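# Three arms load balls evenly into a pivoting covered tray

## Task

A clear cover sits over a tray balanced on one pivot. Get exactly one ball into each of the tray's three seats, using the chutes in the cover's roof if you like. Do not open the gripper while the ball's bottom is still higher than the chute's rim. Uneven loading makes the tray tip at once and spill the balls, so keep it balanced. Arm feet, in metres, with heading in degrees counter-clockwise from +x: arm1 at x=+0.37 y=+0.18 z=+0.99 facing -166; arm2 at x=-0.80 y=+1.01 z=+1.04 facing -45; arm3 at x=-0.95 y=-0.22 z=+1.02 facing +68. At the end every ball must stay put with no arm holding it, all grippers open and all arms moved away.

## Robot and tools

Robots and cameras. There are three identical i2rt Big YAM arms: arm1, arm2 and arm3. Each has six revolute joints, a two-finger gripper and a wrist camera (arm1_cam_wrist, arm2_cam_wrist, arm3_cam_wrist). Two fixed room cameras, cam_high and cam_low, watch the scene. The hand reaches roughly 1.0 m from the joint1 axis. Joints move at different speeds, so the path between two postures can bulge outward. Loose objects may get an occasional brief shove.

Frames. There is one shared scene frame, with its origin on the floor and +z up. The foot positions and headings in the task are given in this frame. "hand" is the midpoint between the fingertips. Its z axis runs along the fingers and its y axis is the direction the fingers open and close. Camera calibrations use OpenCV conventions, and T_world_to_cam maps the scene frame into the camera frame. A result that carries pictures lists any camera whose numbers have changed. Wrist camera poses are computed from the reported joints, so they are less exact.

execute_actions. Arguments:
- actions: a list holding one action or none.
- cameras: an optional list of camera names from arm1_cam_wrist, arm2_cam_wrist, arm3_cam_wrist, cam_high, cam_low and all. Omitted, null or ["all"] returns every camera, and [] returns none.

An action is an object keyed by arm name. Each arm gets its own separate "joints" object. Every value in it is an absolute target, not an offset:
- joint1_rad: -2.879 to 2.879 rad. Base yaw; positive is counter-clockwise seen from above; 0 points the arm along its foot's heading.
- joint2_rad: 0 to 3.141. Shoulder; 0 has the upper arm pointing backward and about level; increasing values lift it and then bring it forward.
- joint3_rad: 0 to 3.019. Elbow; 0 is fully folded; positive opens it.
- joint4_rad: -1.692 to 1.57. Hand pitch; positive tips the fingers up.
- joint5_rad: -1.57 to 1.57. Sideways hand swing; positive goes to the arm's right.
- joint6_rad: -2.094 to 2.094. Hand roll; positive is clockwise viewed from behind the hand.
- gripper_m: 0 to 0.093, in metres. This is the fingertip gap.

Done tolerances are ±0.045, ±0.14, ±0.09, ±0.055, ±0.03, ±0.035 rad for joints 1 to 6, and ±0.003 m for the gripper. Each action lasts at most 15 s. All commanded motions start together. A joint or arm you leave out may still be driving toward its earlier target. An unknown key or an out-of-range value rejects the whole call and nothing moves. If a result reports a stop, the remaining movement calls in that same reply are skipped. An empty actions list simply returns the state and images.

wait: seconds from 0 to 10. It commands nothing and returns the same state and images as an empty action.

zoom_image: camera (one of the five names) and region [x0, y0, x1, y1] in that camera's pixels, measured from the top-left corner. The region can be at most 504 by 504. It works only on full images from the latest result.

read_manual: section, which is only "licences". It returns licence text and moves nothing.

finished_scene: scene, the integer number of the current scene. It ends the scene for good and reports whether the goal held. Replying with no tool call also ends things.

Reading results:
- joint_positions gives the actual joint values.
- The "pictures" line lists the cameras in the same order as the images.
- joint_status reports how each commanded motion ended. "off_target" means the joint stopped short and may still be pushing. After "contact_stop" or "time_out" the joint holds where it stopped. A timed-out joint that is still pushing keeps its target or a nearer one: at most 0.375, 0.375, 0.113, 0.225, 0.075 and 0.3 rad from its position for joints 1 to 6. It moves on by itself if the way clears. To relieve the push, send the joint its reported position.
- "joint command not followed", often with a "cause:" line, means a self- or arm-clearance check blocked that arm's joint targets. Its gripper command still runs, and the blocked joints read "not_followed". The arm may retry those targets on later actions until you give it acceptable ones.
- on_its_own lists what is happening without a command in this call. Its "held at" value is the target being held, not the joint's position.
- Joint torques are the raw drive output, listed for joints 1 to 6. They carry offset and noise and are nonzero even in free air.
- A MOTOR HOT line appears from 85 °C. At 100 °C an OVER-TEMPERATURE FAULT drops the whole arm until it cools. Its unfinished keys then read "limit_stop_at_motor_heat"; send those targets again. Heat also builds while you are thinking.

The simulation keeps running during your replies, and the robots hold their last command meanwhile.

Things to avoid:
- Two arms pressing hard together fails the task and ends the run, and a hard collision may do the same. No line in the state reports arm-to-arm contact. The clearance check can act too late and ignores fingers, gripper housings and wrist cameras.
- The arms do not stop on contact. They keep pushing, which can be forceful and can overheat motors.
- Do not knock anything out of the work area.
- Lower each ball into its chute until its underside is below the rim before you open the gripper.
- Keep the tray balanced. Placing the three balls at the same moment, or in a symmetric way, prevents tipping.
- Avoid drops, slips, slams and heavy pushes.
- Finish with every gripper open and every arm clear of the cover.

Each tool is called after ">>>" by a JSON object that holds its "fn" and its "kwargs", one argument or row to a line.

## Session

>>> {"fn": "execute_actions", "kwargs": {
  "actions": []
}}

Scene clock: 0.00 s.
Joint torques (N m, as the arm reports them, + toward a larger angle): no reading
Motor temperatures (°C, as the motors report them): arm1=[19 21 23 22 19 23] | arm2=[20 21 21 19 23 21] | arm3=[21 21 23 22 20 19]
arm1.joint_positions: joint1_rad=-0.059 joint2_rad=+0.369 joint3_rad=+1.699 joint4_rad=-1.530 joint5_rad=+0.209 joint6_rad=-0.284 gripper_m=+0.094
arm1.joint_status: not commanded
arm1.hand: x=+0.3441 y=+0.2100 z=+1.6441 quat_wxyz=(+0.114, -0.764, -0.117, +0.623) (m; scene frame)
arm2.joint_positions: joint1_rad=+0.038 joint2_rad=+0.537 joint3_rad=+1.369 joint4_rad=-1.188 joint5_rad=+0.111 joint6_rad=-0.214 gripper_m=+0.094
arm2.joint_status: not commanded
arm2.hand: x=-0.6535 y=+0.8363 z=+1.6128 quat_wxyz=(-0.482, -0.253, -0.783, +0.300) (m; scene frame)
arm3.joint_positions: joint1_rad=-0.437 joint2_rad=+0.525 joint3_rad=+1.597 joint4_rad=-1.497 joint5_rad=+0.059 joint6_rad=-0.003 gripper_m=+0.094
arm3.joint_status: not commanded
arm3.hand: x=-0.8362 y=-0.1307 z=+1.6266 quat_wxyz=(-0.508, +0.294, -0.792, -0.169) (m; scene frame)
pictures: arm1_cam_wrist, arm2_cam_wrist, arm3_cam_wrist, cam_high, cam_low
camera_calibration (this result's frames):
arm1_cam_wrist: T_world_to_cam=[[-0.0439628, 0.947549, 0.316574, -0.705024], [0.730238, 0.246729, -0.637085, 0.750239], [-0.681777, 0.203166, -0.702783, 1.47012], [0, 0, 0, 1]] pos_world=[0.423445, 0.18426, 1.73433]
arm2_cam_wrist: T_world_to_cam=[[-0.691785, -0.681655, 0.238285, -0.265733], [-0.682749, 0.509995, -0.523219, -0.0267972], [0.235131, -0.524644, -0.818207, 2.03829], [0, 0, 0, 1]] pos_world=[-0.68139, 0.901904, 1.71704]
arm3_cam_wrist: T_world_to_cam=[[0.628942, -0.776986, 0.0269266, 0.37611], [-0.674137, -0.562287, -0.478928, 0.145344], [0.387261, 0.283066, -0.877441, 1.91196], [0, 0, 0, 1]] pos_world=[-0.878997, -0.167253, 1.73711]
Images, in order (width x height): arm1_cam_wrist 616x616, arm2_cam_wrist 616x616, arm3_cam_wrist 616x616, cam_high 672x504, cam_low 672x504.

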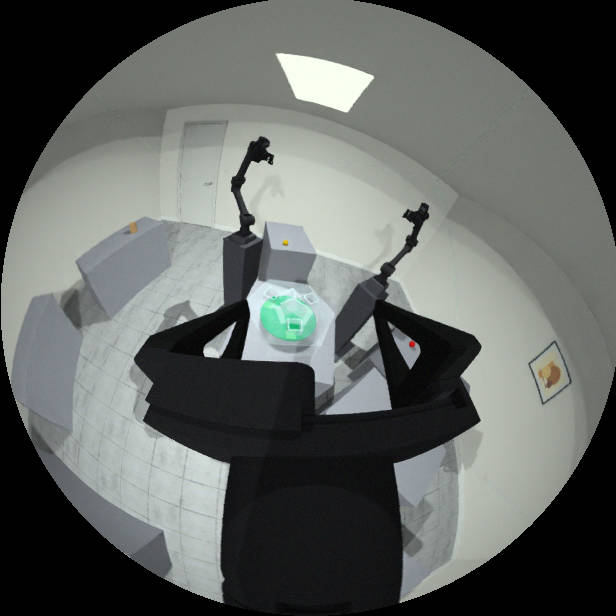

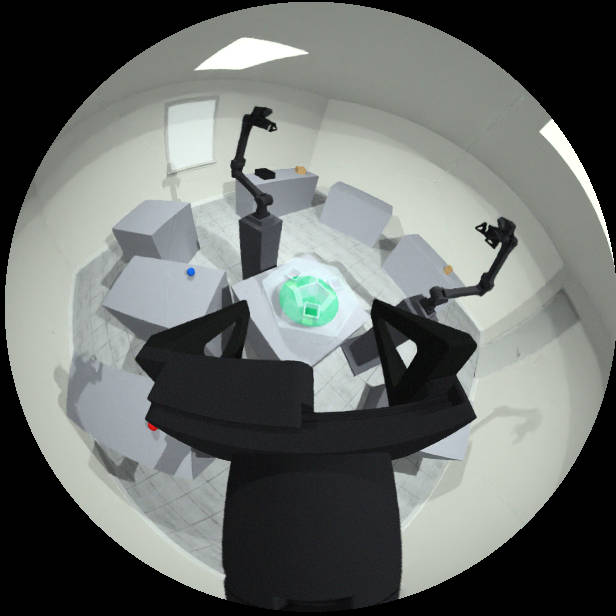

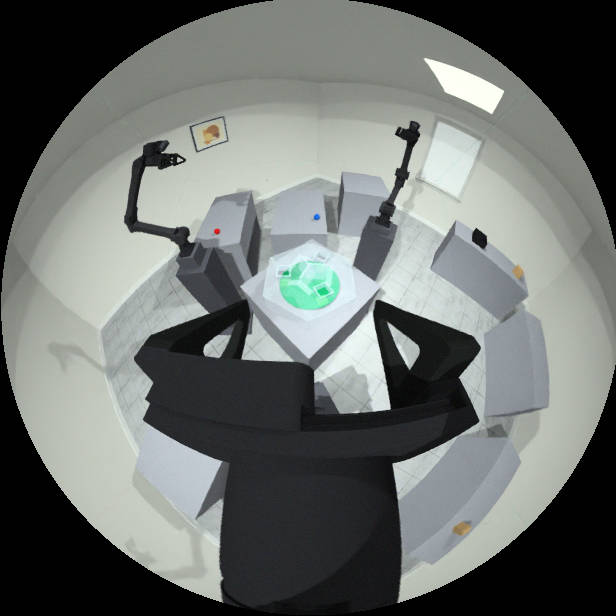

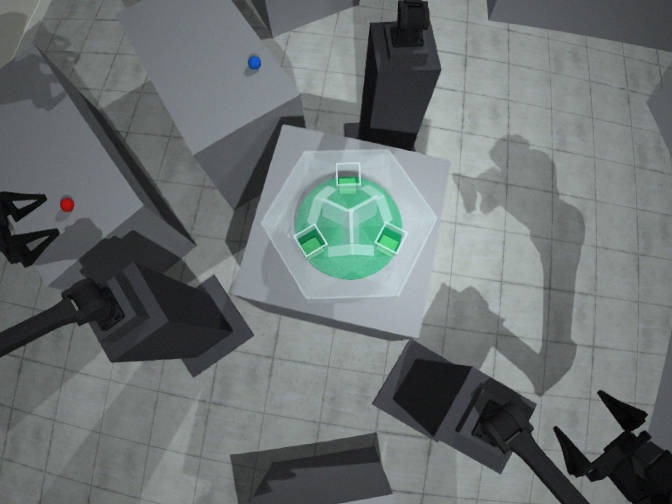

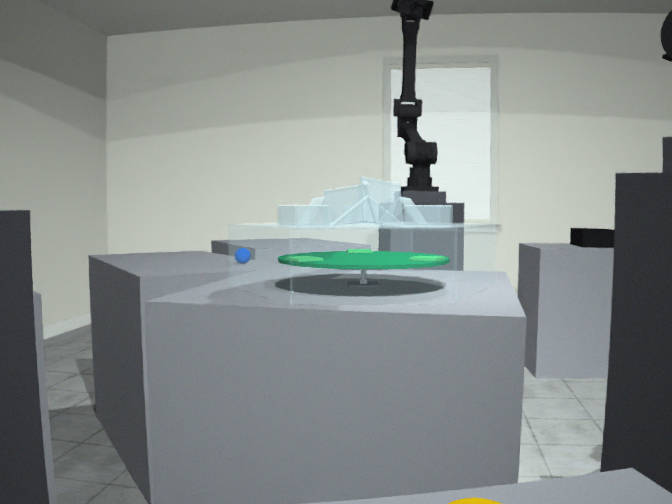

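>>> {"fn": "execute_actions", "kwargs": {
  "actions": [
    {"arm1":{"joints":{"joint1_rad":-1.756,"joint2_rad":2.385,"joint3_rad":1.72,"joint4_rad":-0.875,"joint5_rad":0,"joint6_rad":0}},"arm2":{"joints":{"joint1_rad":1.667,"joint2_rad":2.405,"joint3_rad":1.557,"joint4_rad":-0.705,"joint5_rad":0,"joint6_rad":0}},"arm3":{"joints":{"joint1_rad":1.305,"joint2_rad":2.332,"joint3_rad":1.52,"joint4_rad":-0.725,"joint5_rad":0,"joint6_rad":0}}}
  ],
  "cameras": ["arm1_cam_wrist","arm2_cam_wrist","arm3_cam_wrist"]
}}

Scene clock: 2.97 s.
Joint torques (N m, as the arm reports them, + toward a larger angle): arm1=[  0.1  -17.85   7.31   0.43  -0.23   0.04] | arm2=[  0.95 -17.28   6.66   0.58   0.05   0.21] | arm3=[  0.51 -21.56   6.77   0.63   0.12   0.06]
Motor temperatures (°C, as the motors report them): arm1=[19 22 23 22 19 23] | arm2=[20 22 21 19 23 21] | arm3=[21 22 23 22 20 19]
arm1.joint_positions: joint1_rad=-1.752 joint2_rad=+2.398 joint3_rad=+1.708 joint4_rad=-0.883 joint5_rad=+0.001 joint6_rad=-0.013 gripper_m=+0.094
arm1.joint_status: all done
arm1.hand: x=+0.3340 y=+0.8239 z=+0.8436 quat_wxyz=(+0.003, -0.734, +0.680, +0.001) (m; scene frame)
arm2.joint_positions: joint1_rad=+1.669 joint2_rad=+2.404 joint3_rad=+1.550 joint4_rad=-0.711 joint5_rad=-0.001 joint6_rad=-0.015 gripper_m=+0.094
arm2.joint_status: all done
arm2.hand: x=-0.4130 y=+1.4711 z=+0.8435 quat_wxyz=(-0.006, +0.431, -0.902, -0.007) (m; scene frame)
arm3.joint_positions: joint1_rad=+1.302 joint2_rad=+2.344 joint3_rad=+1.509 joint4_rad=-0.728 joint5_rad=-0.002 joint6_rad=-0.003 gripper_m=+0.094
arm3.joint_status: all done
arm3.hand: x=-1.4197 y=+0.1393 z=+0.8410 quat_wxyz=(+0.007, +0.947, -0.322, -0.007) (m; scene frame)
pictures: arm1_cam_wrist, arm2_cam_wrist, arm3_cam_wrist
camera_calibration (this result's frames):
arm1_cam_wrist: T_world_to_cam=[[0.997296, 0.0733895, -0.00372087, -0.391145], [0.0619666, -0.812694, 0.579386, 0.165993], [0.0394969, -0.57805, -0.815045, 1.27334], [0, 0, 0, 1]] pos_world=[0.329509, 0.899659, 0.940196]
arm2_cam_wrist: T_world_to_cam=[[0.782807, -0.622213, 0.0079797, 1.23248], [-0.512106, -0.63689, 0.576297, 0.241378], [-0.353498, -0.455216, -0.817201, 1.33923], [0, 0, 0, 1]] pos_world=[-0.367771, 1.53023, 0.945476]
arm3_cam_wrist: T_world_to_cam=[[0.616016, 0.787667, -0.0103077, 0.769118], [0.643824, -0.495894, 0.582734, 0.49659], [0.453889, -0.36561, -0.812597, 1.50256], [0, 0, 0, 1]] pos_world=[-1.4755, 0.189797, 0.939522]
Images, in order (width x height): arm1_cam_wrist 616x616, arm2_cam_wrist 616x616, arm3_cam_wrist 616x616.

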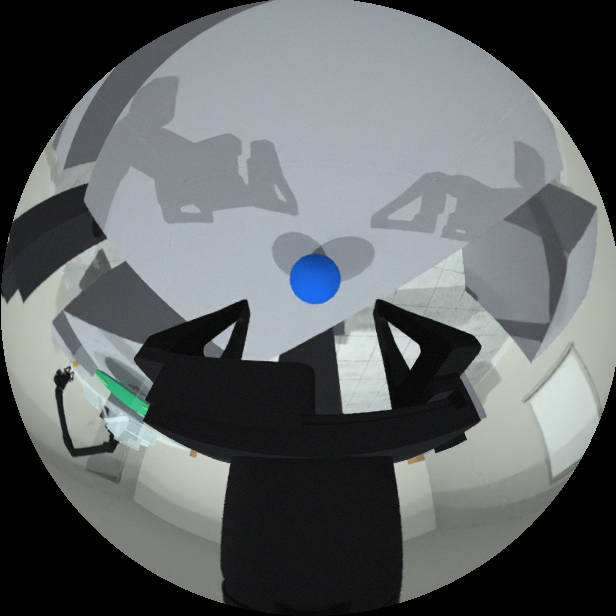

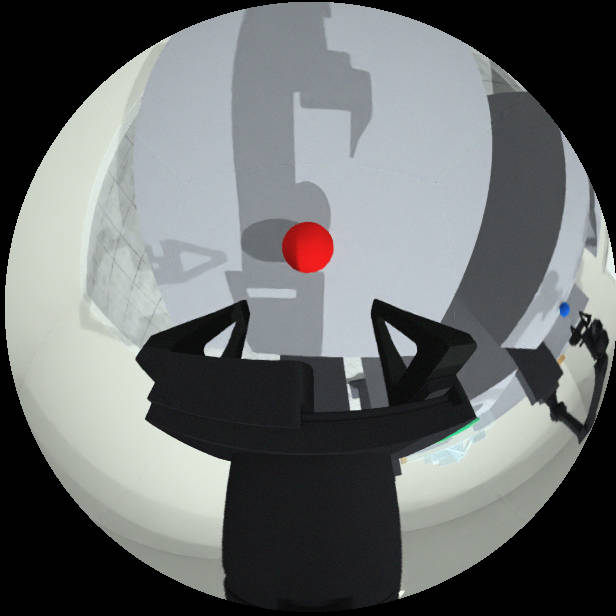

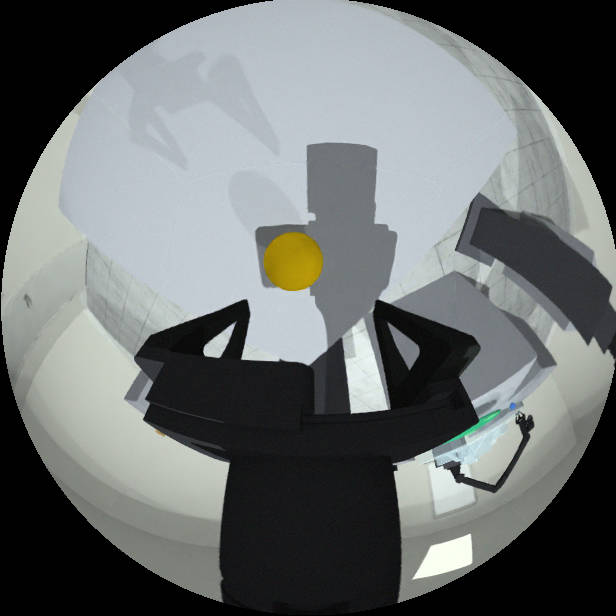

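>>> {"fn": "execute_actions", "kwargs": {
  "actions": [
    {"arm1":{"joints":{"joint1_rad":-1.768,"joint2_rad":2.512,"joint3_rad":1.688,"joint4_rad":-0.72}},"arm2":{"joints":{"joint2_rad":2.607,"joint3_rad":1.712,"joint4_rad":-0.66}},"arm3":{"joints":{"joint1_rad":1.338,"joint2_rad":2.496,"joint3_rad":1.617,"joint4_rad":-0.659}}}
  ],
  "cameras": ["arm1_cam_wrist","arm2_cam_wrist","arm3_cam_wrist"]
}}

Scene clock: 4.67 s.
Joint torques (N m, as the arm reports them, + toward a larger angle): arm1=[ -0.22 -17.96   6.34   0.81  -0.23   0.04] | arm2=[  0.88 -18.58   7.5    0.56   0.05   0.21] | arm3=[  0.33 -22.48   6.8    0.72   0.13   0.06]
Motor temperatures (°C, as the motors report them): arm1=[19 23 23 22 19 23] | arm2=[20 22 22 19 23 21] | arm3=[21 22 24 22 20 19]
arm1.joint_positions: joint1_rad=-1.762 joint2_rad=+2.524 joint3_rad=+1.677 joint4_rad=-0.738 joint5_rad=+0.001 joint6_rad=-0.013 gripper_m=+0.094
arm1.joint_status: all done
arm1.hand: x=+0.3417 y=+0.8040 z=+0.7581 quat_wxyz=(-0.001, -0.730, +0.683, -0.004) (m; scene frame)
arm2.joint_positions: joint1_rad=+1.669 joint2_rad=+2.607 joint3_rad=+1.692 joint4_rad=-0.668 joint5_rad=-0.001 joint6_rad=-0.015 gripper_m=+0.094
arm2.joint_status: all done
arm2.hand: x=-0.4051 y=+1.4815 z=+0.7590 quat_wxyz=(+0.002, +0.431, -0.902, -0.003) (m; scene frame)
arm3.joint_positions: joint1_rad=+1.337 joint2_rad=+2.512 joint3_rad=+1.600 joint4_rad=-0.663 joint5_rad=-0.002 joint6_rad=-0.003 gripper_m=+0.094
arm3.joint_status: all done
arm3.hand: x=-1.4390 y=+0.1257 z=+0.7670 quat_wxyz=(+0.009, +0.952, -0.305, -0.001) (m; scene frame)
pictures: arm1_cam_wrist, arm2_cam_wrist, arm3_cam_wrist
camera_calibration (this result's frames):
arm1_cam_wrist: T_world_to_cam=[[0.997979, 0.0634205, -0.00391031, -0.38971], [0.0535656, -0.80661, 0.588652, 0.189814], [0.0341785, -0.587672, -0.808377, 1.1964], [0, 0, 0, 1]] pos_world=[0.337864, 0.88091, 0.853881]
arm2_cam_wrist: T_world_to_cam=[[0.782974, -0.622008, 0.00757273, 1.23352], [-0.505333, -0.628912, 0.590854, 0.280633], [-0.362753, -0.46645, -0.806743, 1.28267], [0, 0, 0, 1]] pos_world=[-0.358712, 1.54206, 0.859628]
arm3_cam_wrist: T_world_to_cam=[[0.587621, 0.809072, -0.0102146, 0.747315], [0.655377, -0.468514, 0.592432, 0.55114], [0.474534, -0.35482, -0.805556, 1.46919], [0, 0, 0, 1]] pos_world=[-1.49753, 0.174884, 0.864639]
Images, in order (width x height): arm1_cam_wrist 616x616, arm2_cam_wrist 616x616, arm3_cam_wrist 616x616.

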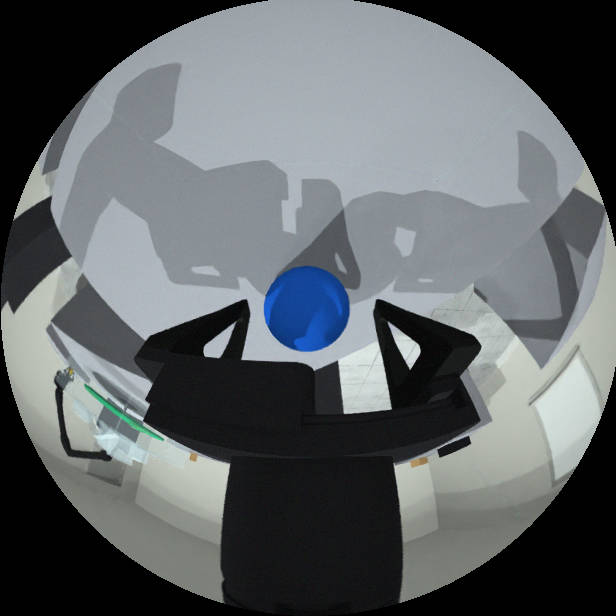

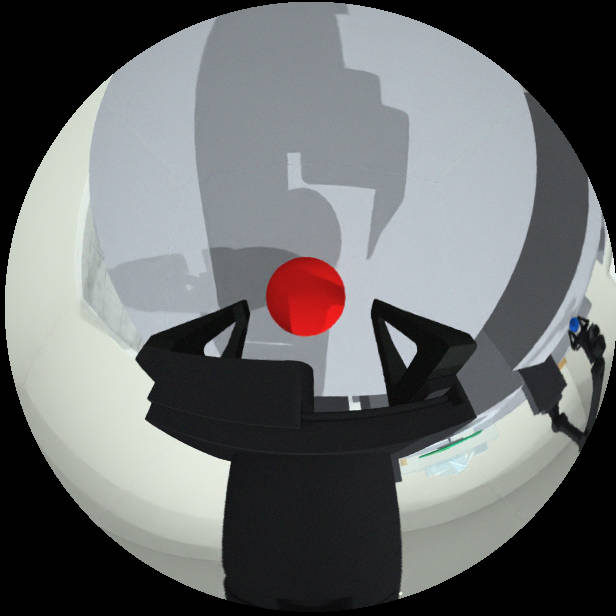

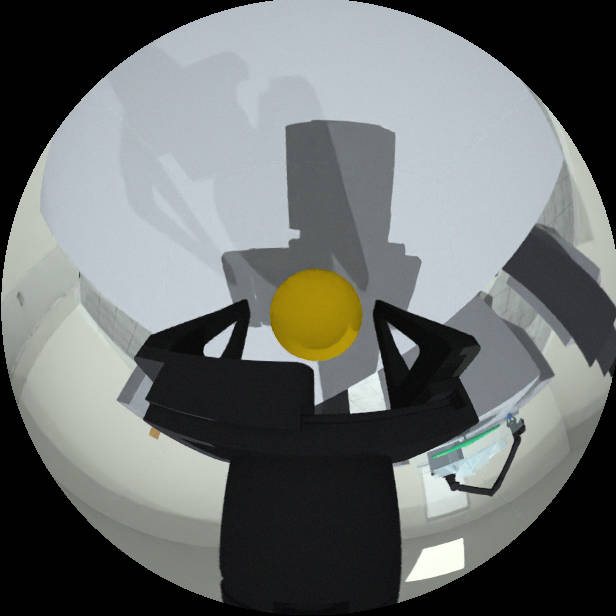

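>>> {"fn": "execute_actions", "kwargs": {
  "actions": [
    {"arm1":{"joints":{"joint4_rad":-0.706}},"arm2":{"joints":{"joint2_rad":2.642,"joint4_rad":-0.603}},"arm3":{"joints":{"joint2_rad":2.475}}}
  ],
  "cameras": ["arm2_cam_wrist","arm3_cam_wrist"]
}}

Scene clock: 5.47 s.
Joint torques (N m, as the arm reports them, + toward a larger angle): arm1=[ -0.23 -17.96   6.45   0.93  -0.23   0.03] | arm2=[  0.89 -16.43   7.4    0.92   0.06   0.21] | arm3=[  0.3  -23.81   6.82   0.7    0.13   0.07]
Motor temperatures (°C, as the motors report them): arm1=[19 23 24 22 19 23] | arm2=[20 23 22 19 23 21] | arm3=[21 23 24 22 20 19]
arm1.joint_positions: joint1_rad=-1.762 joint2_rad=+2.524 joint3_rad=+1.677 joint4_rad=-0.726 joint5_rad=+0.001 joint6_rad=-0.013 gripper_m=+0.094
arm1.joint_status: all done
arm1.hand: x=+0.3415 y=+0.8071 z=+0.7581 quat_wxyz=(+0.004, -0.730, +0.683, +0.001) (m; scene frame)
arm2.joint_positions: joint1_rad=+1.669 joint2_rad=+2.612 joint3_rad=+1.692 joint4_rad=-0.619 joint5_rad=-0.001 joint6_rad=-0.015 gripper_m=+0.094
arm2.joint_status: all done
arm2.hand: x=-0.3989 y=+1.4891 z=+0.7558 quat_wxyz=(-0.018, +0.431, -0.902, -0.012) (m; scene frame)
arm3.joint_positions: joint1_rad=+1.337 joint2_rad=+2.504 joint3_rad=+1.600 joint4_rad=-0.663 joint5_rad=-0.002 joint6_rad=-0.003 gripper_m=+0.094
arm3.joint_status: all done
arm3.hand: x=-1.4414 y=+0.1275 z=+0.7716 quat_wxyz=(+0.008, +0.952, -0.305, -0.005) (m; scene frame)
pictures: arm2_cam_wrist, arm3_cam_wrist
camera_calibration (this result's frames):
arm2_cam_wrist: T_world_to_cam=[[0.782561, -0.622515, 0.00855149, 1.2332], [-0.521472, -0.647912, 0.555227, 0.339169], [-0.340097, -0.438958, -0.831655, 1.27279], [0, 0, 0, 1]] pos_world=[-0.355314, 1.54614, 0.859659]
arm3_cam_wrist: T_world_to_cam=[[0.587664, 0.80904, -0.0102506, 0.747392], [0.659144, -0.47136, 0.58596, 0.561605], [0.469233, -0.351104, -0.810275, 1.47026], [0, 0, 0, 1]] pos_world=[-1.49929, 0.176262, 0.869895]
Images, in order (width x height): arm2_cam_wrist 616x616, arm3_cam_wrist 616x616.

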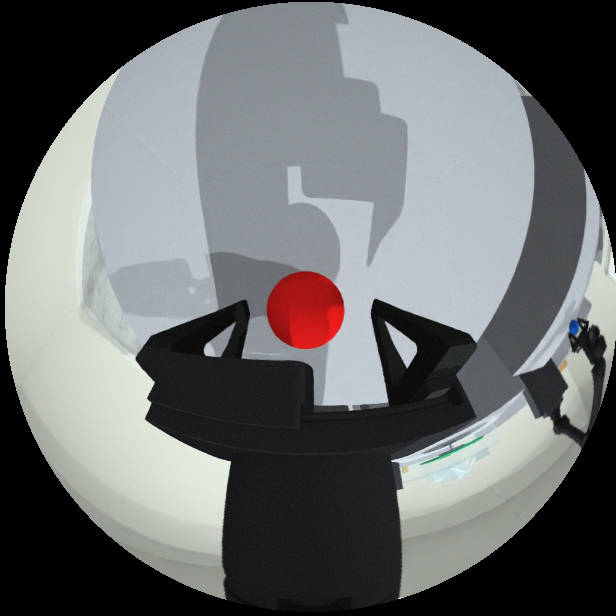

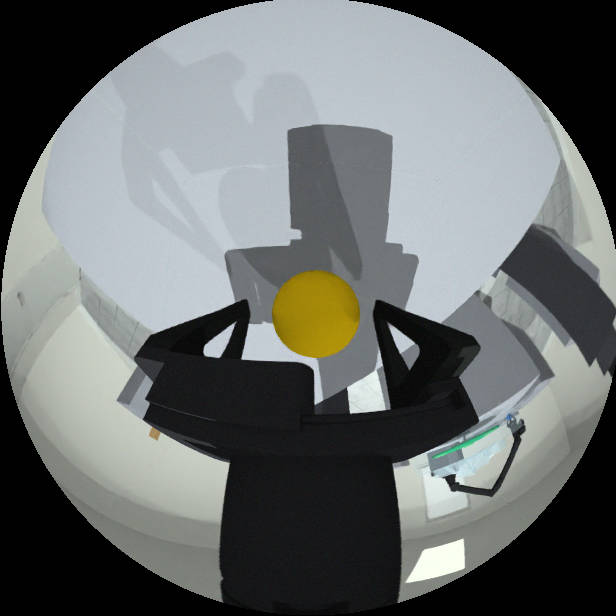

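>>> {"fn": "execute_actions", "kwargs": {
  "actions": [
    {"arm1":{"joints":{"gripper_m":0.045}},"arm2":{"joints":{"joint2_rad":2.654,"gripper_m":0.07}},"arm3":{"joints":{"gripper_m":0.045}}}
  ],
  "cameras": []
}}

>>> {"fn": "execute_actions", "kwargs": {
  "actions": [
    {"arm2":{"joints":{"gripper_m":0.043}}}
  ],
  "cameras": ["arm2_cam_wrist"]
}}

Scene clock: 6.23 s.
Joint torques (N m, as the arm reports them, + toward a larger angle): arm1=[ -0.19 -18.19   6.25   0.84  -0.2    0.04] | arm2=[  0.97 -16.11   7.35   0.99   0.05   0.21] | arm3=[  0.15 -23.78   6.85   0.66   0.09   0.06]
Motor temperatures (°C, as the motors report them): arm1=[19 23 24 22 19 23] | arm2=[20 23 22 19 23 21] | arm3=[21 23 24 22 20 19]
arm1.joint_positions: joint1_rad=-1.763 joint2_rad=+2.524 joint3_rad=+1.677 joint4_rad=-0.725 joint5_rad=+0.000 joint6_rad=-0.013 gripper_m=+0.056
arm1.joint_status: gripper_m off_target (ended at +0.056, target +0.045)
arm1.hand: x=+0.3415 y=+0.8073 z=+0.7581 quat_wxyz=(+0.003, -0.730, +0.683, +0.002) (m; scene frame)
arm2.joint_positions: joint1_rad=+1.669 joint2_rad=+2.628 joint3_rad=+1.692 joint4_rad=-0.619 joint5_rad=-0.001 joint6_rad=-0.015 gripper_m=+0.070
arm2.joint_status: all done
arm2.hand: x=-0.4031 y=+1.4841 z=+0.7464 quat_wxyz=(-0.011, +0.431, -0.902, -0.009) (m; scene frame)
arm3.joint_positions: joint1_rad=+1.337 joint2_rad=+2.504 joint3_rad=+1.600 joint4_rad=-0.663 joint5_rad=-0.001 joint6_rad=-0.003 gripper_m=+0.055
arm3.joint_status: gripper_m off_target (ended at +0.055, target +0.045)
arm3.hand: x=-1.4413 y=+0.1277 z=+0.7716 quat_wxyz=(+0.008, +0.952, -0.305, -0.005) (m; scene frame)
pictures: none
No camera images: the call's "cameras" was empty. Leave "cameras" out to get every camera's image.

Scene clock: 6.77 s.
Joint torques (N m, as the arm reports them, + toward a larger angle): arm1=[ -0.26 -18.14   6.29   0.85  -0.2    0.03] | arm2=[  0.87 -16.41   7.25   0.93   0.05   0.2 ] | arm3=[  0.26 -23.83   6.82   0.7    0.09   0.07]
Motor temperatures (°C, as the motors report them): arm1=[19 23 24 22 19 23] | arm2=[20 23 22 19 23 21] | arm3=[21 23 24 22 20 19]
arm1.joint_positions: joint1_rad=-1.763 joint2_rad=+2.524 joint3_rad=+1.677 joint4_rad=-0.725 joint5_rad=+0.000 joint6_rad=-0.013 gripper_m=+0.056
arm1.joint_status: not commanded
arm1.hand: x=+0.3415 y=+0.8073 z=+0.7581 quat_wxyz=(+0.003, -0.730, +0.683, +0.002) (m; scene frame)
arm2.joint_positions: joint1_rad=+1.669 joint2_rad=+2.628 joint3_rad=+1.692 joint4_rad=-0.618 joint5_rad=-0.001 joint6_rad=-0.015 gripper_m=+0.055
arm2.joint_status: gripper_m off_target (ended at +0.055, target +0.043)
arm2.hand: x=-0.4031 y=+1.4841 z=+0.7462 quat_wxyz=(-0.011, +0.431, -0.902, -0.009) (m; scene frame)
arm3.joint_positions: joint1_rad=+1.337 joint2_rad=+2.504 joint3_rad=+1.600 joint4_rad=-0.663 joint5_rad=-0.001 joint6_rad=-0.003 gripper_m=+0.055
arm3.joint_status: not commanded
arm3.hand: x=-1.4413 y=+0.1277 z=+0.7716 quat_wxyz=(+0.008, +0.952, -0.305, -0.005) (m; scene frame)
pictures: arm2_cam_wrist
camera_calibration (this result's frames):
arm2_cam_wrist: T_world_to_cam=[[0.782472, -0.622632, 0.00820074, 1.23389], [-0.51616, -0.641188, 0.567853, 0.321882], [-0.348305, -0.448562, -0.823089, 1.26575], [0, 0, 0, 1]] pos_world=[-0.358475, 1.54241, 0.848921]
Images, in order (width x height): arm2_cam_wrist 616x616.

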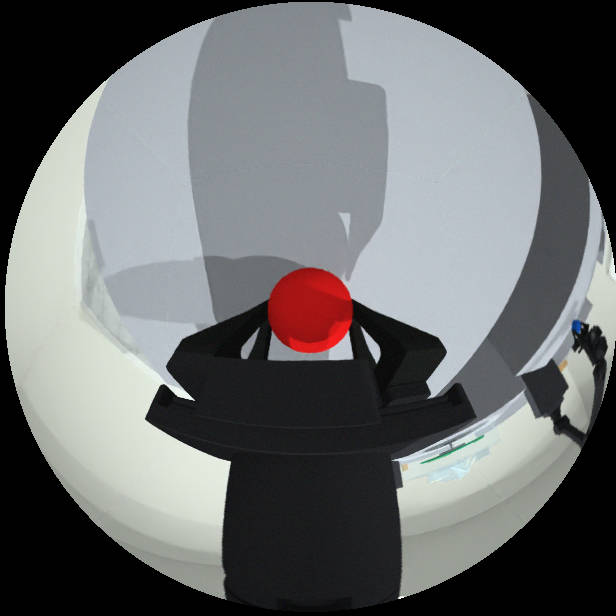

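>>> {"fn": "execute_actions", "kwargs": {
  "actions": [
    {"arm1":{"joints":{"joint2_rad":1.99,"joint3_rad":1.56,"joint4_rad":-1.11}},"arm2":{"joints":{"joint2_rad":1.95,"joint3_rad":1.55,"joint4_rad":-1.215}},"arm3":{"joints":{"joint2_rad":2.17,"joint3_rad":1.89,"joint4_rad":-1.233}}}
  ],
  "cameras": []
}}

>>> {"fn": "execute_actions", "kwargs": {
  "actions": [
    {"arm1":{"joints":{"joint1_rad":-0.485}},"arm2":{"joints":{"joint1_rad":-0.252}},"arm3":{"joints":{"joint1_rad":-0.584}}}
  ],
  "cameras": ["arm1_cam_wrist","arm2_cam_wrist","arm3_cam_wrist","cam_low"]
}}

Scene clock: 8.83 s.
Joint torques (N m, as the arm reports them, + toward a larger angle): arm1=[ -0.12 -15.87   8.58  -0.39  -0.2    0.04] | arm2=[  0.86 -15.47   8.83  -0.3    0.05   0.2 ] | arm3=[  0.21 -24.27   9.97   0.29   0.09   0.06]
Motor temperatures (°C, as the motors report them): arm1=[19 24 24 22 19 23] | arm2=[20 23 22 19 23 21] | arm3=[21 24 25 22 20 19]
arm1.joint_positions: joint1_rad=-1.763 joint2_rad=+2.007 joint3_rad=+1.545 joint4_rad=-1.094 joint5_rad=+0.000 joint6_rad=-0.013 gripper_m=+0.056
arm1.joint_status: all done
arm1.hand: x=+0.3427 y=+0.7712 z=+1.0240 quat_wxyz=(+0.008, -0.730, +0.683, +0.007) (m; scene frame)
arm2.joint_positions: joint1_rad=+1.669 joint2_rad=+1.946 joint3_rad=+1.545 joint4_rad=-1.201 joint5_rad=-0.001 joint6_rad=-0.015 gripper_m=+0.055
arm2.joint_status: all done
arm2.hand: x=-0.4342 y=+1.4428 z=+1.1052 quat_wxyz=(+0.010, +0.431, -0.902, +0.001) (m; scene frame)
arm3.joint_positions: joint1_rad=+1.337 joint2_rad=+2.198 joint3_rad=+1.870 joint4_rad=-1.227 joint5_rad=-0.001 joint6_rad=-0.003 gripper_m=+0.055
arm3.joint_status: all done
arm3.hand: x=-1.4880 y=+0.1670 z=+1.0450 quat_wxyz=(+0.006, +0.952, -0.305, -0.011) (m; scene frame)
pictures: none
No camera images: the call's "cameras" was empty. Leave "cameras" out to get every camera's image.

Scene clock: 11.17 s.
Joint torques (N m, as the arm reports them, + toward a larger angle): arm1=[ -0.21 -15.82   8.38  -0.43  -0.12   0.04] | arm2=[  1.73 -15.15   8.65  -0.31   0.01   0.19] | arm3=[ -0.42 -24.6    9.82   0.23   0.05   0.07]
Motor temperatures (°C, as the motors report them): arm1=[19 24 25 22 19 23] | arm2=[20 24 23 19 23 21] | arm3=[21 24 25 22 20 19]
arm1.joint_positions: joint1_rad=-0.483 joint2_rad=+2.007 joint3_rad=+1.545 joint4_rad=-1.094 joint5_rad=-0.002 joint6_rad=-0.013 gripper_m=+0.056
arm1.joint_status: all done
arm1.hand: x=-0.1985 y=+0.3226 z=+1.0193 quat_wxyz=(+0.004, -0.994, +0.113, +0.006) (m; scene frame)
arm2.joint_positions: joint1_rad=-0.264 joint2_rad=+1.946 joint3_rad=+1.545 joint4_rad=-1.201 joint5_rad=+0.001 joint6_rad=-0.014 gripper_m=+0.055
arm2.joint_status: all done
arm2.hand: x=-0.5188 y=+0.5122 z=+1.0926 quat_wxyz=(+0.016, -0.498, -0.867, -0.014) (m; scene frame)
arm3.joint_positions: joint1_rad=-0.586 joint2_rad=+2.198 joint3_rad=+1.870 joint4_rad=-1.226 joint5_rad=+0.002 joint6_rad=-0.003 gripper_m=+0.055
arm3.joint_status: all done
arm3.hand: x=-0.3978 y=+0.1504 z=+1.0332 quat_wxyz=(-0.001, +0.295, -0.956, +0.003) (m; scene frame)
pictures: arm1_cam_wrist, arm2_cam_wrist, arm3_cam_wrist, cam_low
camera_calibration (this result's frames):
arm1_cam_wrist: T_world_to_cam=[[0.226833, 0.973932, -0.00148647, -0.268352], [0.798782, -0.185166, 0.572417, -0.359344], [0.55722, -0.131031, -0.819961, 1.11141], [0, 0, 0, 1]] pos_world=[-0.271388, 0.340447, 1.11661]
arm2_cam_wrist: T_world_to_cam=[[-0.859568, -0.51098, 0.00644205, -0.190758], [-0.396219, 0.674372, 0.623083, -1.22968], [-0.322728, 0.53303, -0.782129, 0.540392], [0, 0, 0, 1]] pos_world=[-0.476791, 0.443741, 1.19008]
arm3_cam_wrist: T_world_to_cam=[[0.556645, -0.830621, 0.0146795, 0.326784], [-0.676212, -0.442761, 0.588812, -0.80724], [-0.48258, -0.337686, -0.808137, 0.817708], [0, 0, 0, 1]] pos_world=[-0.333158, 0.190147, 1.13134]
Images, in order (width x height): arm1_cam_wrist 616x616, arm2_cam_wrist 616x616, arm3_cam_wrist 616x616, cam_low 672x504.

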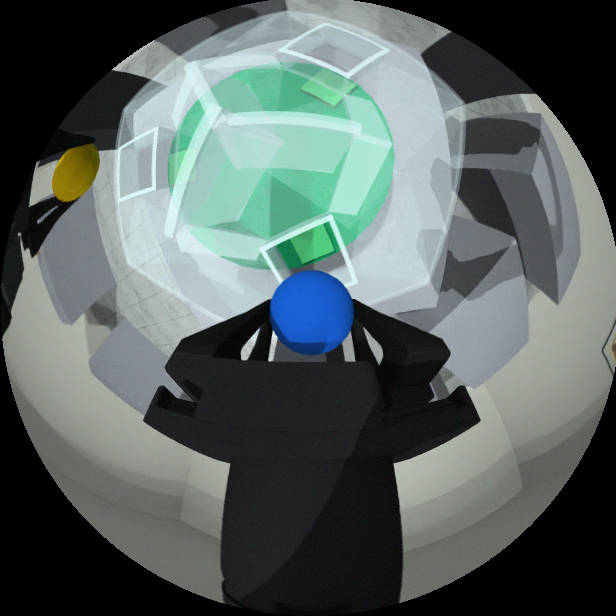

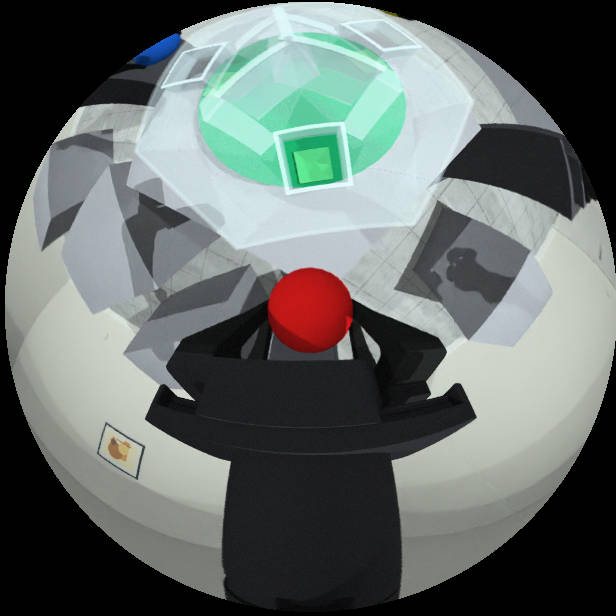

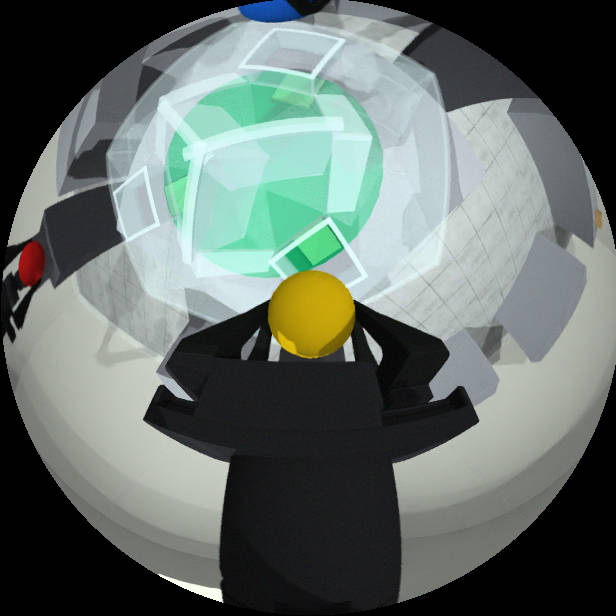

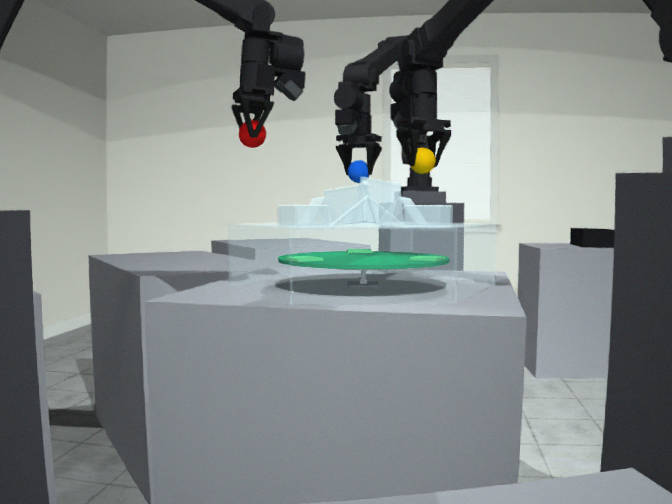

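>>> {"fn": "execute_actions", "kwargs": {
  "actions": [
    {"arm1":{"joints":{"joint2_rad":2.103,"joint4_rad":-1.02}},"arm2":{"joints":{"joint2_rad":2.30,"joint3_rad":1.955,"joint4_rad":-1.175}},"arm3":{"joints":{"joint1_rad":-0.608,"joint2_rad":2.29,"joint4_rad":-1.196}}}
  ],
  "cameras": ["arm1_cam_wrist","arm2_cam_wrist","arm3_cam_wrist","cam_low"]
}}

>>> {"fn": "zoom_image", "kwargs": {
  "camera": "cam_low",
  "region": [255,150,475,240]
}}

Scene clock: 12.87 s.
Joint torques (N m, as the arm reports them, + toward a larger angle): arm1=[ -0.03 -17.14   7.78   0.7   -0.12   0.03] | arm2=[  1.93 -20.17  12.36   0.57   0.01   0.19] | arm3=[ -0.83 -25.57   9.2    0.66   0.04   0.06]
Motor temperatures (°C, as the motors report them): arm1=[19 24 25 22 19 23] | arm2=[20 24 24 19 23 21] | arm3=[21 25 26 22 20 19]
arm1.joint_positions: joint1_rad=-0.483 joint2_rad=+2.128 joint3_rad=+1.545 joint4_rad=-1.037 joint5_rad=-0.002 joint6_rad=-0.013 gripper_m=+0.056
arm1.joint_status: all done
arm1.hand: x=-0.1959 y=+0.3225 z=+0.9506 quat_wxyz=(+0.000, -0.993, +0.113, -0.025) (m; scene frame)
arm2.joint_positions: joint1_rad=-0.264 joint2_rad=+2.312 joint3_rad=+1.907 joint4_rad=-1.184 joint5_rad=+0.001 joint6_rad=-0.014 gripper_m=+0.055
arm2.joint_status: all done
arm2.hand: x=-0.4662 y=+0.4207 z=+0.9955 quat_wxyz=(+0.010, -0.498, -0.867, -0.011) (m; scene frame)
arm3.joint_positions: joint1_rad=-0.602 joint2_rad=+2.322 joint3_rad=+1.870 joint4_rad=-1.204 joint5_rad=+0.002 joint6_rad=-0.003 gripper_m=+0.055
arm3.joint_status: all done
arm3.hand: x=-0.4029 y=+0.1336 z=+0.9540 quat_wxyz=(+0.048, +0.286, -0.957, +0.018) (m; scene frame)
pictures: arm1_cam_wrist, arm2_cam_wrist, arm3_cam_wrist, cam_low
camera_calibration (this result's frames):
arm1_cam_wrist: T_world_to_cam=[[0.227441, 0.97379, -0.00209789, -0.268229], [0.761435, -0.176499, 0.623751, -0.380979], [0.607032, -0.143464, -0.78162, 1.03093], [0, 0, 0, 1]] pos_world=[-0.274709, 0.341857, 1.04287]
arm2_cam_wrist: T_world_to_cam=[[-0.859663, -0.510818, 0.00671687, -0.192018], [-0.399976, 0.681189, 0.613189, -1.08149], [-0.317803, 0.52445, -0.789907, 0.54383], [0, 0, 0, 1]] pos_world=[-0.424809, 0.353401, 1.09402]
arm3_cam_wrist: T_world_to_cam=[[0.543831, -0.839055, 0.0153541, 0.312143], [-0.629869, -0.39602, 0.668157, -0.834732], [-0.554539, -0.373035, -0.743862, 0.659976], [0, 0, 0, 1]] pos_world=[-0.329542, 0.177529, 1.04387]
Images, in order (width x height): arm1_cam_wrist 616x616, arm2_cam_wrist 616x616, arm3_cam_wrist 616x616, cam_low 672x504.

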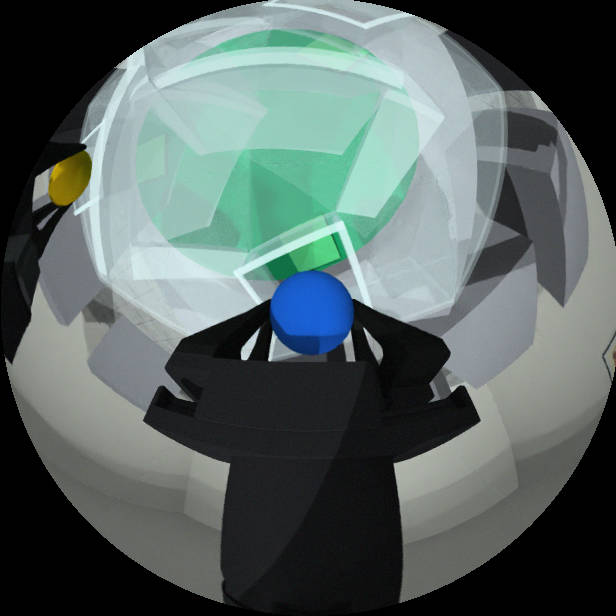

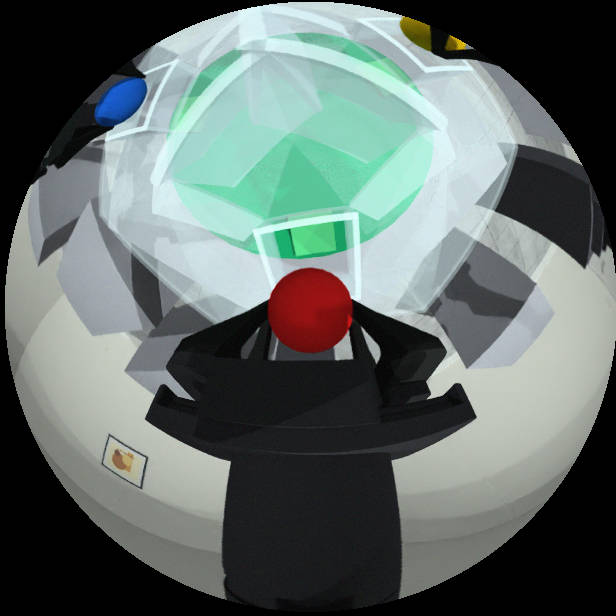

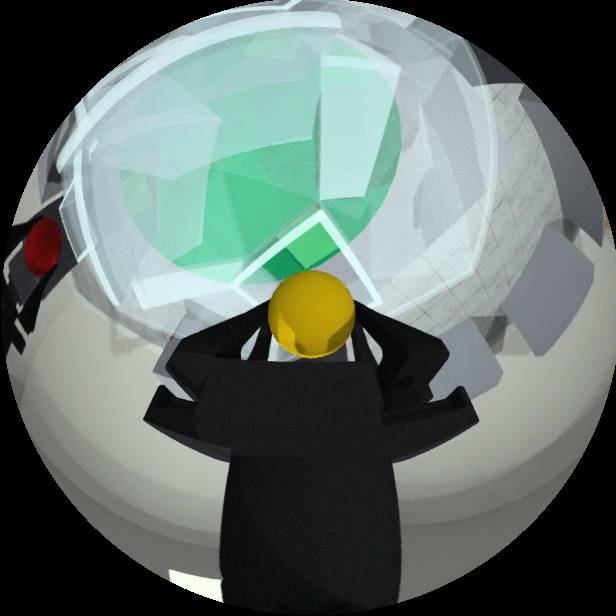

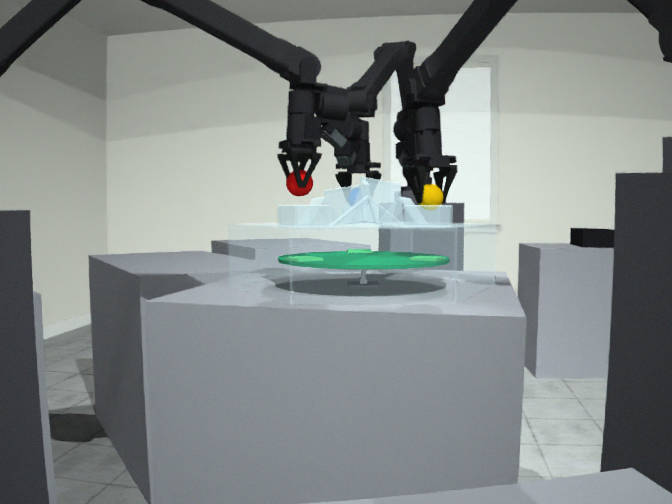

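Region (255, 150, 475, 240) of cam_low's 672x504 image, scaled by 2.291, with more detail than that image has; it fills the top 206 rows of this view, and the rest is white.

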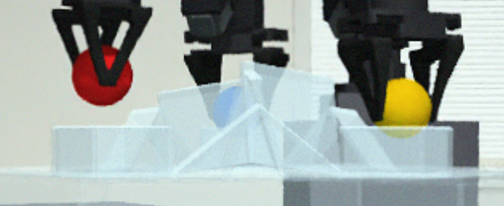

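>>> {"fn": "execute_actions", "kwargs": {
  "actions": [
    {"arm1":{"joints":{"joint2_rad":2.14,"joint4_rad":-1.002}},"arm2":{"joints":{"joint2_rad":2.37,"joint4_rad":-1.105}},"arm3":{"joints":{"joint1_rad":-0.588,"joint4_rad":-1.165}}}
  ],
  "cameras": ["arm2_cam_wrist","arm3_cam_wrist","cam_low"]
}}

>>> {"fn": "zoom_image", "kwargs": {
  "camera": "cam_low",
  "region": [255,150,475,240]
}}

Scene clock: 13.87 s.
Joint torques (N m, as the arm reports them, + toward a larger angle): arm1=[  0.05 -15.74   7.78   0.76  -0.13   0.03] | arm2=[  1.91 -19.    11.89   0.85   0.01   0.19] | arm3=[  0.26 -25.48   9.29   0.74   0.05   0.07]
Motor temperatures (°C, as the motors report them): arm1=[19 24 25 22 19 23] | arm2=[20 24 24 19 23 21] | arm3=[21 25 26 22 20 19]
arm1.joint_positions: joint1_rad=-0.483 joint2_rad=+2.135 joint3_rad=+1.545 joint4_rad=-1.020 joint5_rad=-0.002 joint6_rad=-0.013 gripper_m=+0.056
arm1.joint_status: all done
arm1.hand: x=-0.1987 y=+0.3232 z=+0.9463 quat_wxyz=(+0.000, -0.993, +0.113, -0.021) (m; scene frame)
arm2.joint_positions: joint1_rad=-0.264 joint2_rad=+2.364 joint3_rad=+1.912 joint4_rad=-1.121 joint5_rad=+0.001 joint6_rad=-0.014 gripper_m=+0.055
arm2.joint_status: all done
arm2.hand: x=-0.4623 y=+0.4143 z=+0.9632 quat_wxyz=(+0.004, -0.498, -0.867, -0.007) (m; scene frame)
arm3.joint_positions: joint1_rad=-0.597 joint2_rad=+2.322 joint3_rad=+1.870 joint4_rad=-1.174 joint5_rad=+0.002 joint6_rad=-0.003 gripper_m=+0.055
arm3.joint_status: all done
arm3.hand: x=-0.3986 y=+0.1403 z=+0.9534 quat_wxyz=(+0.034, +0.289, -0.957, +0.013) (m; scene frame)
pictures: arm2_cam_wrist, arm3_cam_wrist, cam_low
camera_calibration (this result's frames):
arm2_cam_wrist: T_world_to_cam=[[-0.859783, -0.510611, 0.00705496, -0.192161], [-0.404557, 0.689506, 0.600762, -1.04925], [-0.31162, 0.513671, -0.799397, 0.539378], [0, 0, 0, 1]] pos_world=[-0.421618, 0.348285, 1.06288]
arm3_cam_wrist: T_world_to_cam=[[0.547728, -0.836519, 0.0151675, 0.316823], [-0.643907, -0.409898, 0.64604, -0.811556], [-0.534207, -0.363621, -0.763153, 0.689506], [0, 0, 0, 1]] pos_world=[-0.327761, 0.183091, 1.04569]
Images, in order (width x height): arm2_cam_wrist 616x616, arm3_cam_wrist 616x616, cam_low 672x504.

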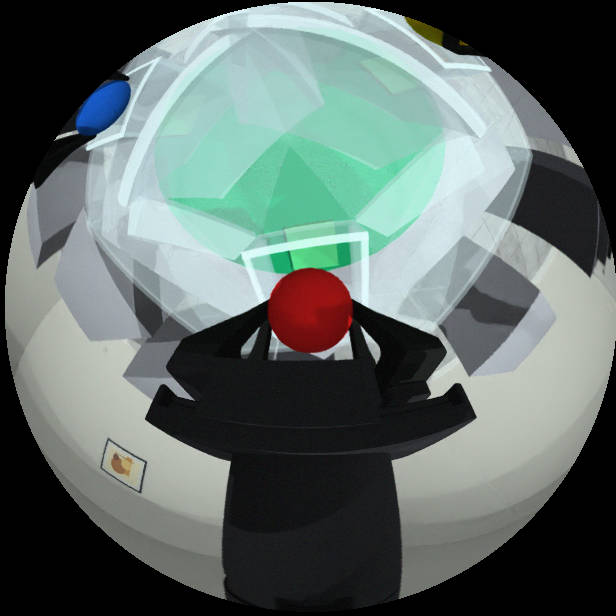

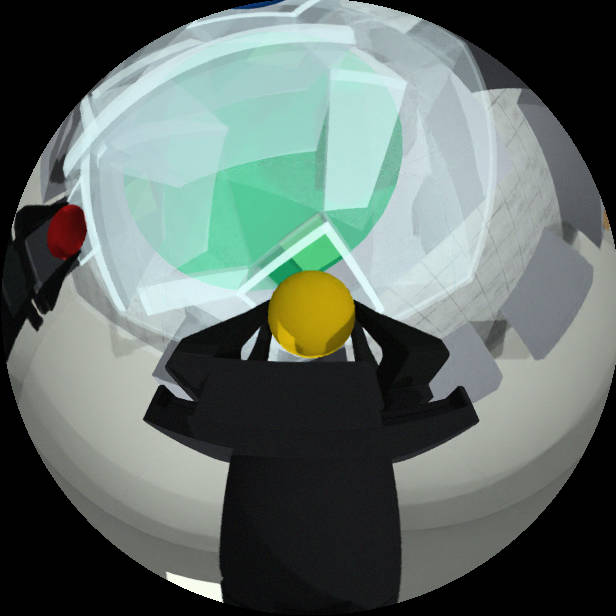

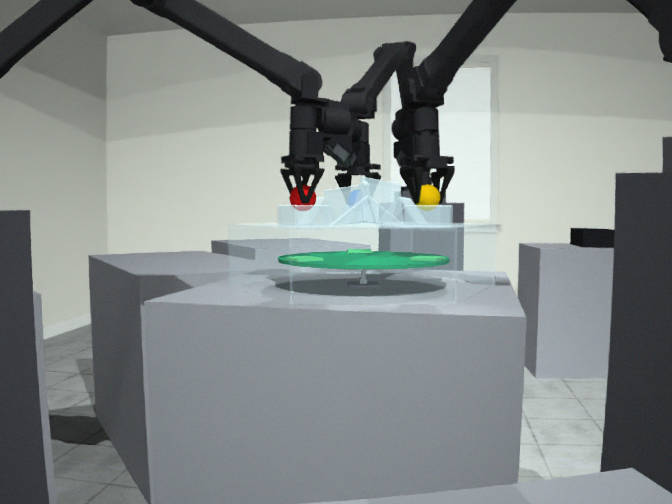

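Region (255, 150, 475, 240) of cam_low's 672x504 image, scaled by 2.291, with more detail than that image has; it fills the top 206 rows of this view, and the rest is white.

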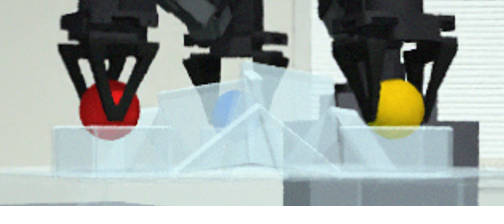

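>>> {"fn": "execute_actions", "kwargs": {
  "actions": [
    {"arm1":{"joints":{"gripper_m":0.064}},"arm2":{"joints":{"gripper_m":0.064}},"arm3":{"joints":{"gripper_m":0.064}}}
  ],
  "cameras": []
}}

>>> {"fn": "execute_actions", "kwargs": {
  "actions": [
    {"arm1":{"joints":{"joint2_rad":1.7,"joint3_rad":1.35}},"arm2":{"joints":{"joint2_rad":1.85,"joint3_rad":1.65}},"arm3":{"joints":{"joint2_rad":1.8,"joint3_rad":1.6}}}
  ],
  "cameras": ["cam_low","cam_high"]
}}

Scene clock: 14.47 s.
Joint torques (N m, as the arm reports them, + toward a larger angle): arm1=[  0.01 -15.22   7.85   0.78  -0.12   0.03] | arm2=[  1.94 -19.39  11.62   0.87   0.01   0.2 ] | arm3=[  0.23 -25.34   9.3    0.78   0.04   0.07]
Motor temperatures (°C, as the motors report them): arm1=[19 24 25 22 19 23] | arm2=[20 24 24 19 23 21] | arm3=[21 25 26 22 20 19]
arm1.joint_positions: joint1_rad=-0.483 joint2_rad=+2.135 joint3_rad=+1.545 joint4_rad=-1.020 joint5_rad=-0.002 joint6_rad=-0.013 gripper_m=+0.064
arm1.joint_status: all done
arm1.hand: x=-0.1987 y=+0.3232 z=+0.9463 quat_wxyz=(+0.000, -0.993, +0.113, -0.021) (m; scene frame)
arm2.joint_positions: joint1_rad=-0.264 joint2_rad=+2.364 joint3_rad=+1.912 joint4_rad=-1.121 joint5_rad=+0.001 joint6_rad=-0.014 gripper_m=+0.064
arm2.joint_status: all done
arm2.hand: x=-0.4621 y=+0.4140 z=+0.9634 quat_wxyz=(+0.003, -0.498, -0.867, -0.006) (m; scene frame)
arm3.joint_positions: joint1_rad=-0.597 joint2_rad=+2.321 joint3_rad=+1.870 joint4_rad=-1.174 joint5_rad=+0.002 joint6_rad=-0.003 gripper_m=+0.064
arm3.joint_status: all done
arm3.hand: x=-0.3984 y=+0.1405 z=+0.9543 quat_wxyz=(+0.033, +0.289, -0.957, +0.013) (m; scene frame)
pictures: none
No camera images: the call's "cameras" was empty. Leave "cameras" out to get every camera's image.

Scene clock: 15.97 s.
Joint torques (N m, as the arm reports them, + toward a larger angle): arm1=[  0.01 -11.8    8.95   0.92  -0.12   0.04] | arm2=[  1.9  -14.03   9.2    1.09   0.01   0.19] | arm3=[  0.25 -16.95   9.2    1.01   0.04   0.06]
Motor temperatures (°C, as the motors report them): arm1=[19 24 25 22 19 23] | arm2=[20 25 24 19 23 21] | arm3=[21 25 26 22 20 19]
arm1.joint_positions: joint1_rad=-0.483 joint2_rad=+1.697 joint3_rad=+1.337 joint4_rad=-1.013 joint5_rad=-0.002 joint6_rad=-0.013 gripper_m=+0.064
arm1.joint_status: all done
arm1.hand: x=-0.1539 y=+0.3110 z=+1.1126 quat_wxyz=(+0.015, -0.989, +0.112, +0.097) (m; scene frame)
arm2.joint_positions: joint1_rad=-0.264 joint2_rad=+1.832 joint3_rad=+1.653 joint4_rad=-1.115 joint5_rad=+0.001 joint6_rad=-0.014 gripper_m=+0.064
arm2.joint_status: all done
arm2.hand: x=-0.4892 y=+0.4580 z=+1.2027 quat_wxyz=(-0.116, -0.494, -0.859, +0.064) (m; scene frame)
arm3.joint_positions: joint1_rad=-0.597 joint2_rad=+1.798 joint3_rad=+1.594 joint4_rad=-1.169 joint5_rad=+0.002 joint6_rad=-0.003 gripper_m=+0.064
arm3.joint_status: all done
arm3.hand: x=-0.4498 y=+0.1078 z=+1.1719 quat_wxyz=(-0.088, +0.288, -0.953, -0.023) (m; scene frame)
pictures: cam_high, cam_low
Images, in order (width x height): cam_high 672x504, cam_low 672x504.

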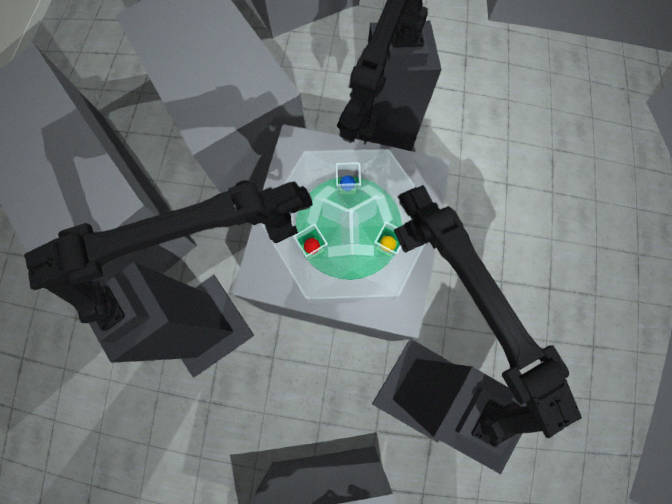

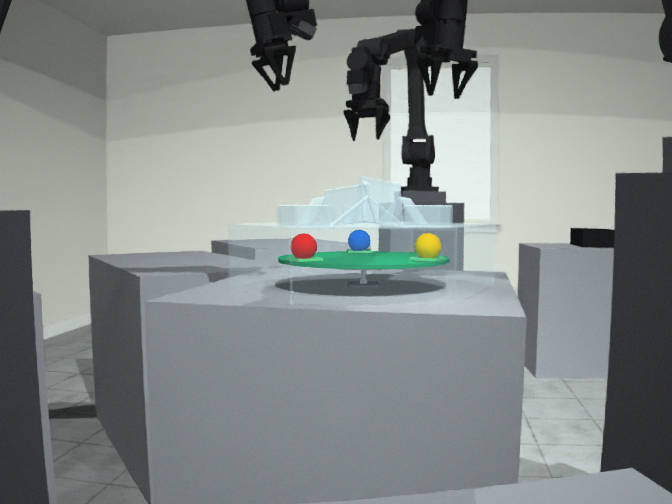

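>>> {"fn": "finished_scene", "kwargs": {
  "scene": 2
}}

The scene is finished: the task was done.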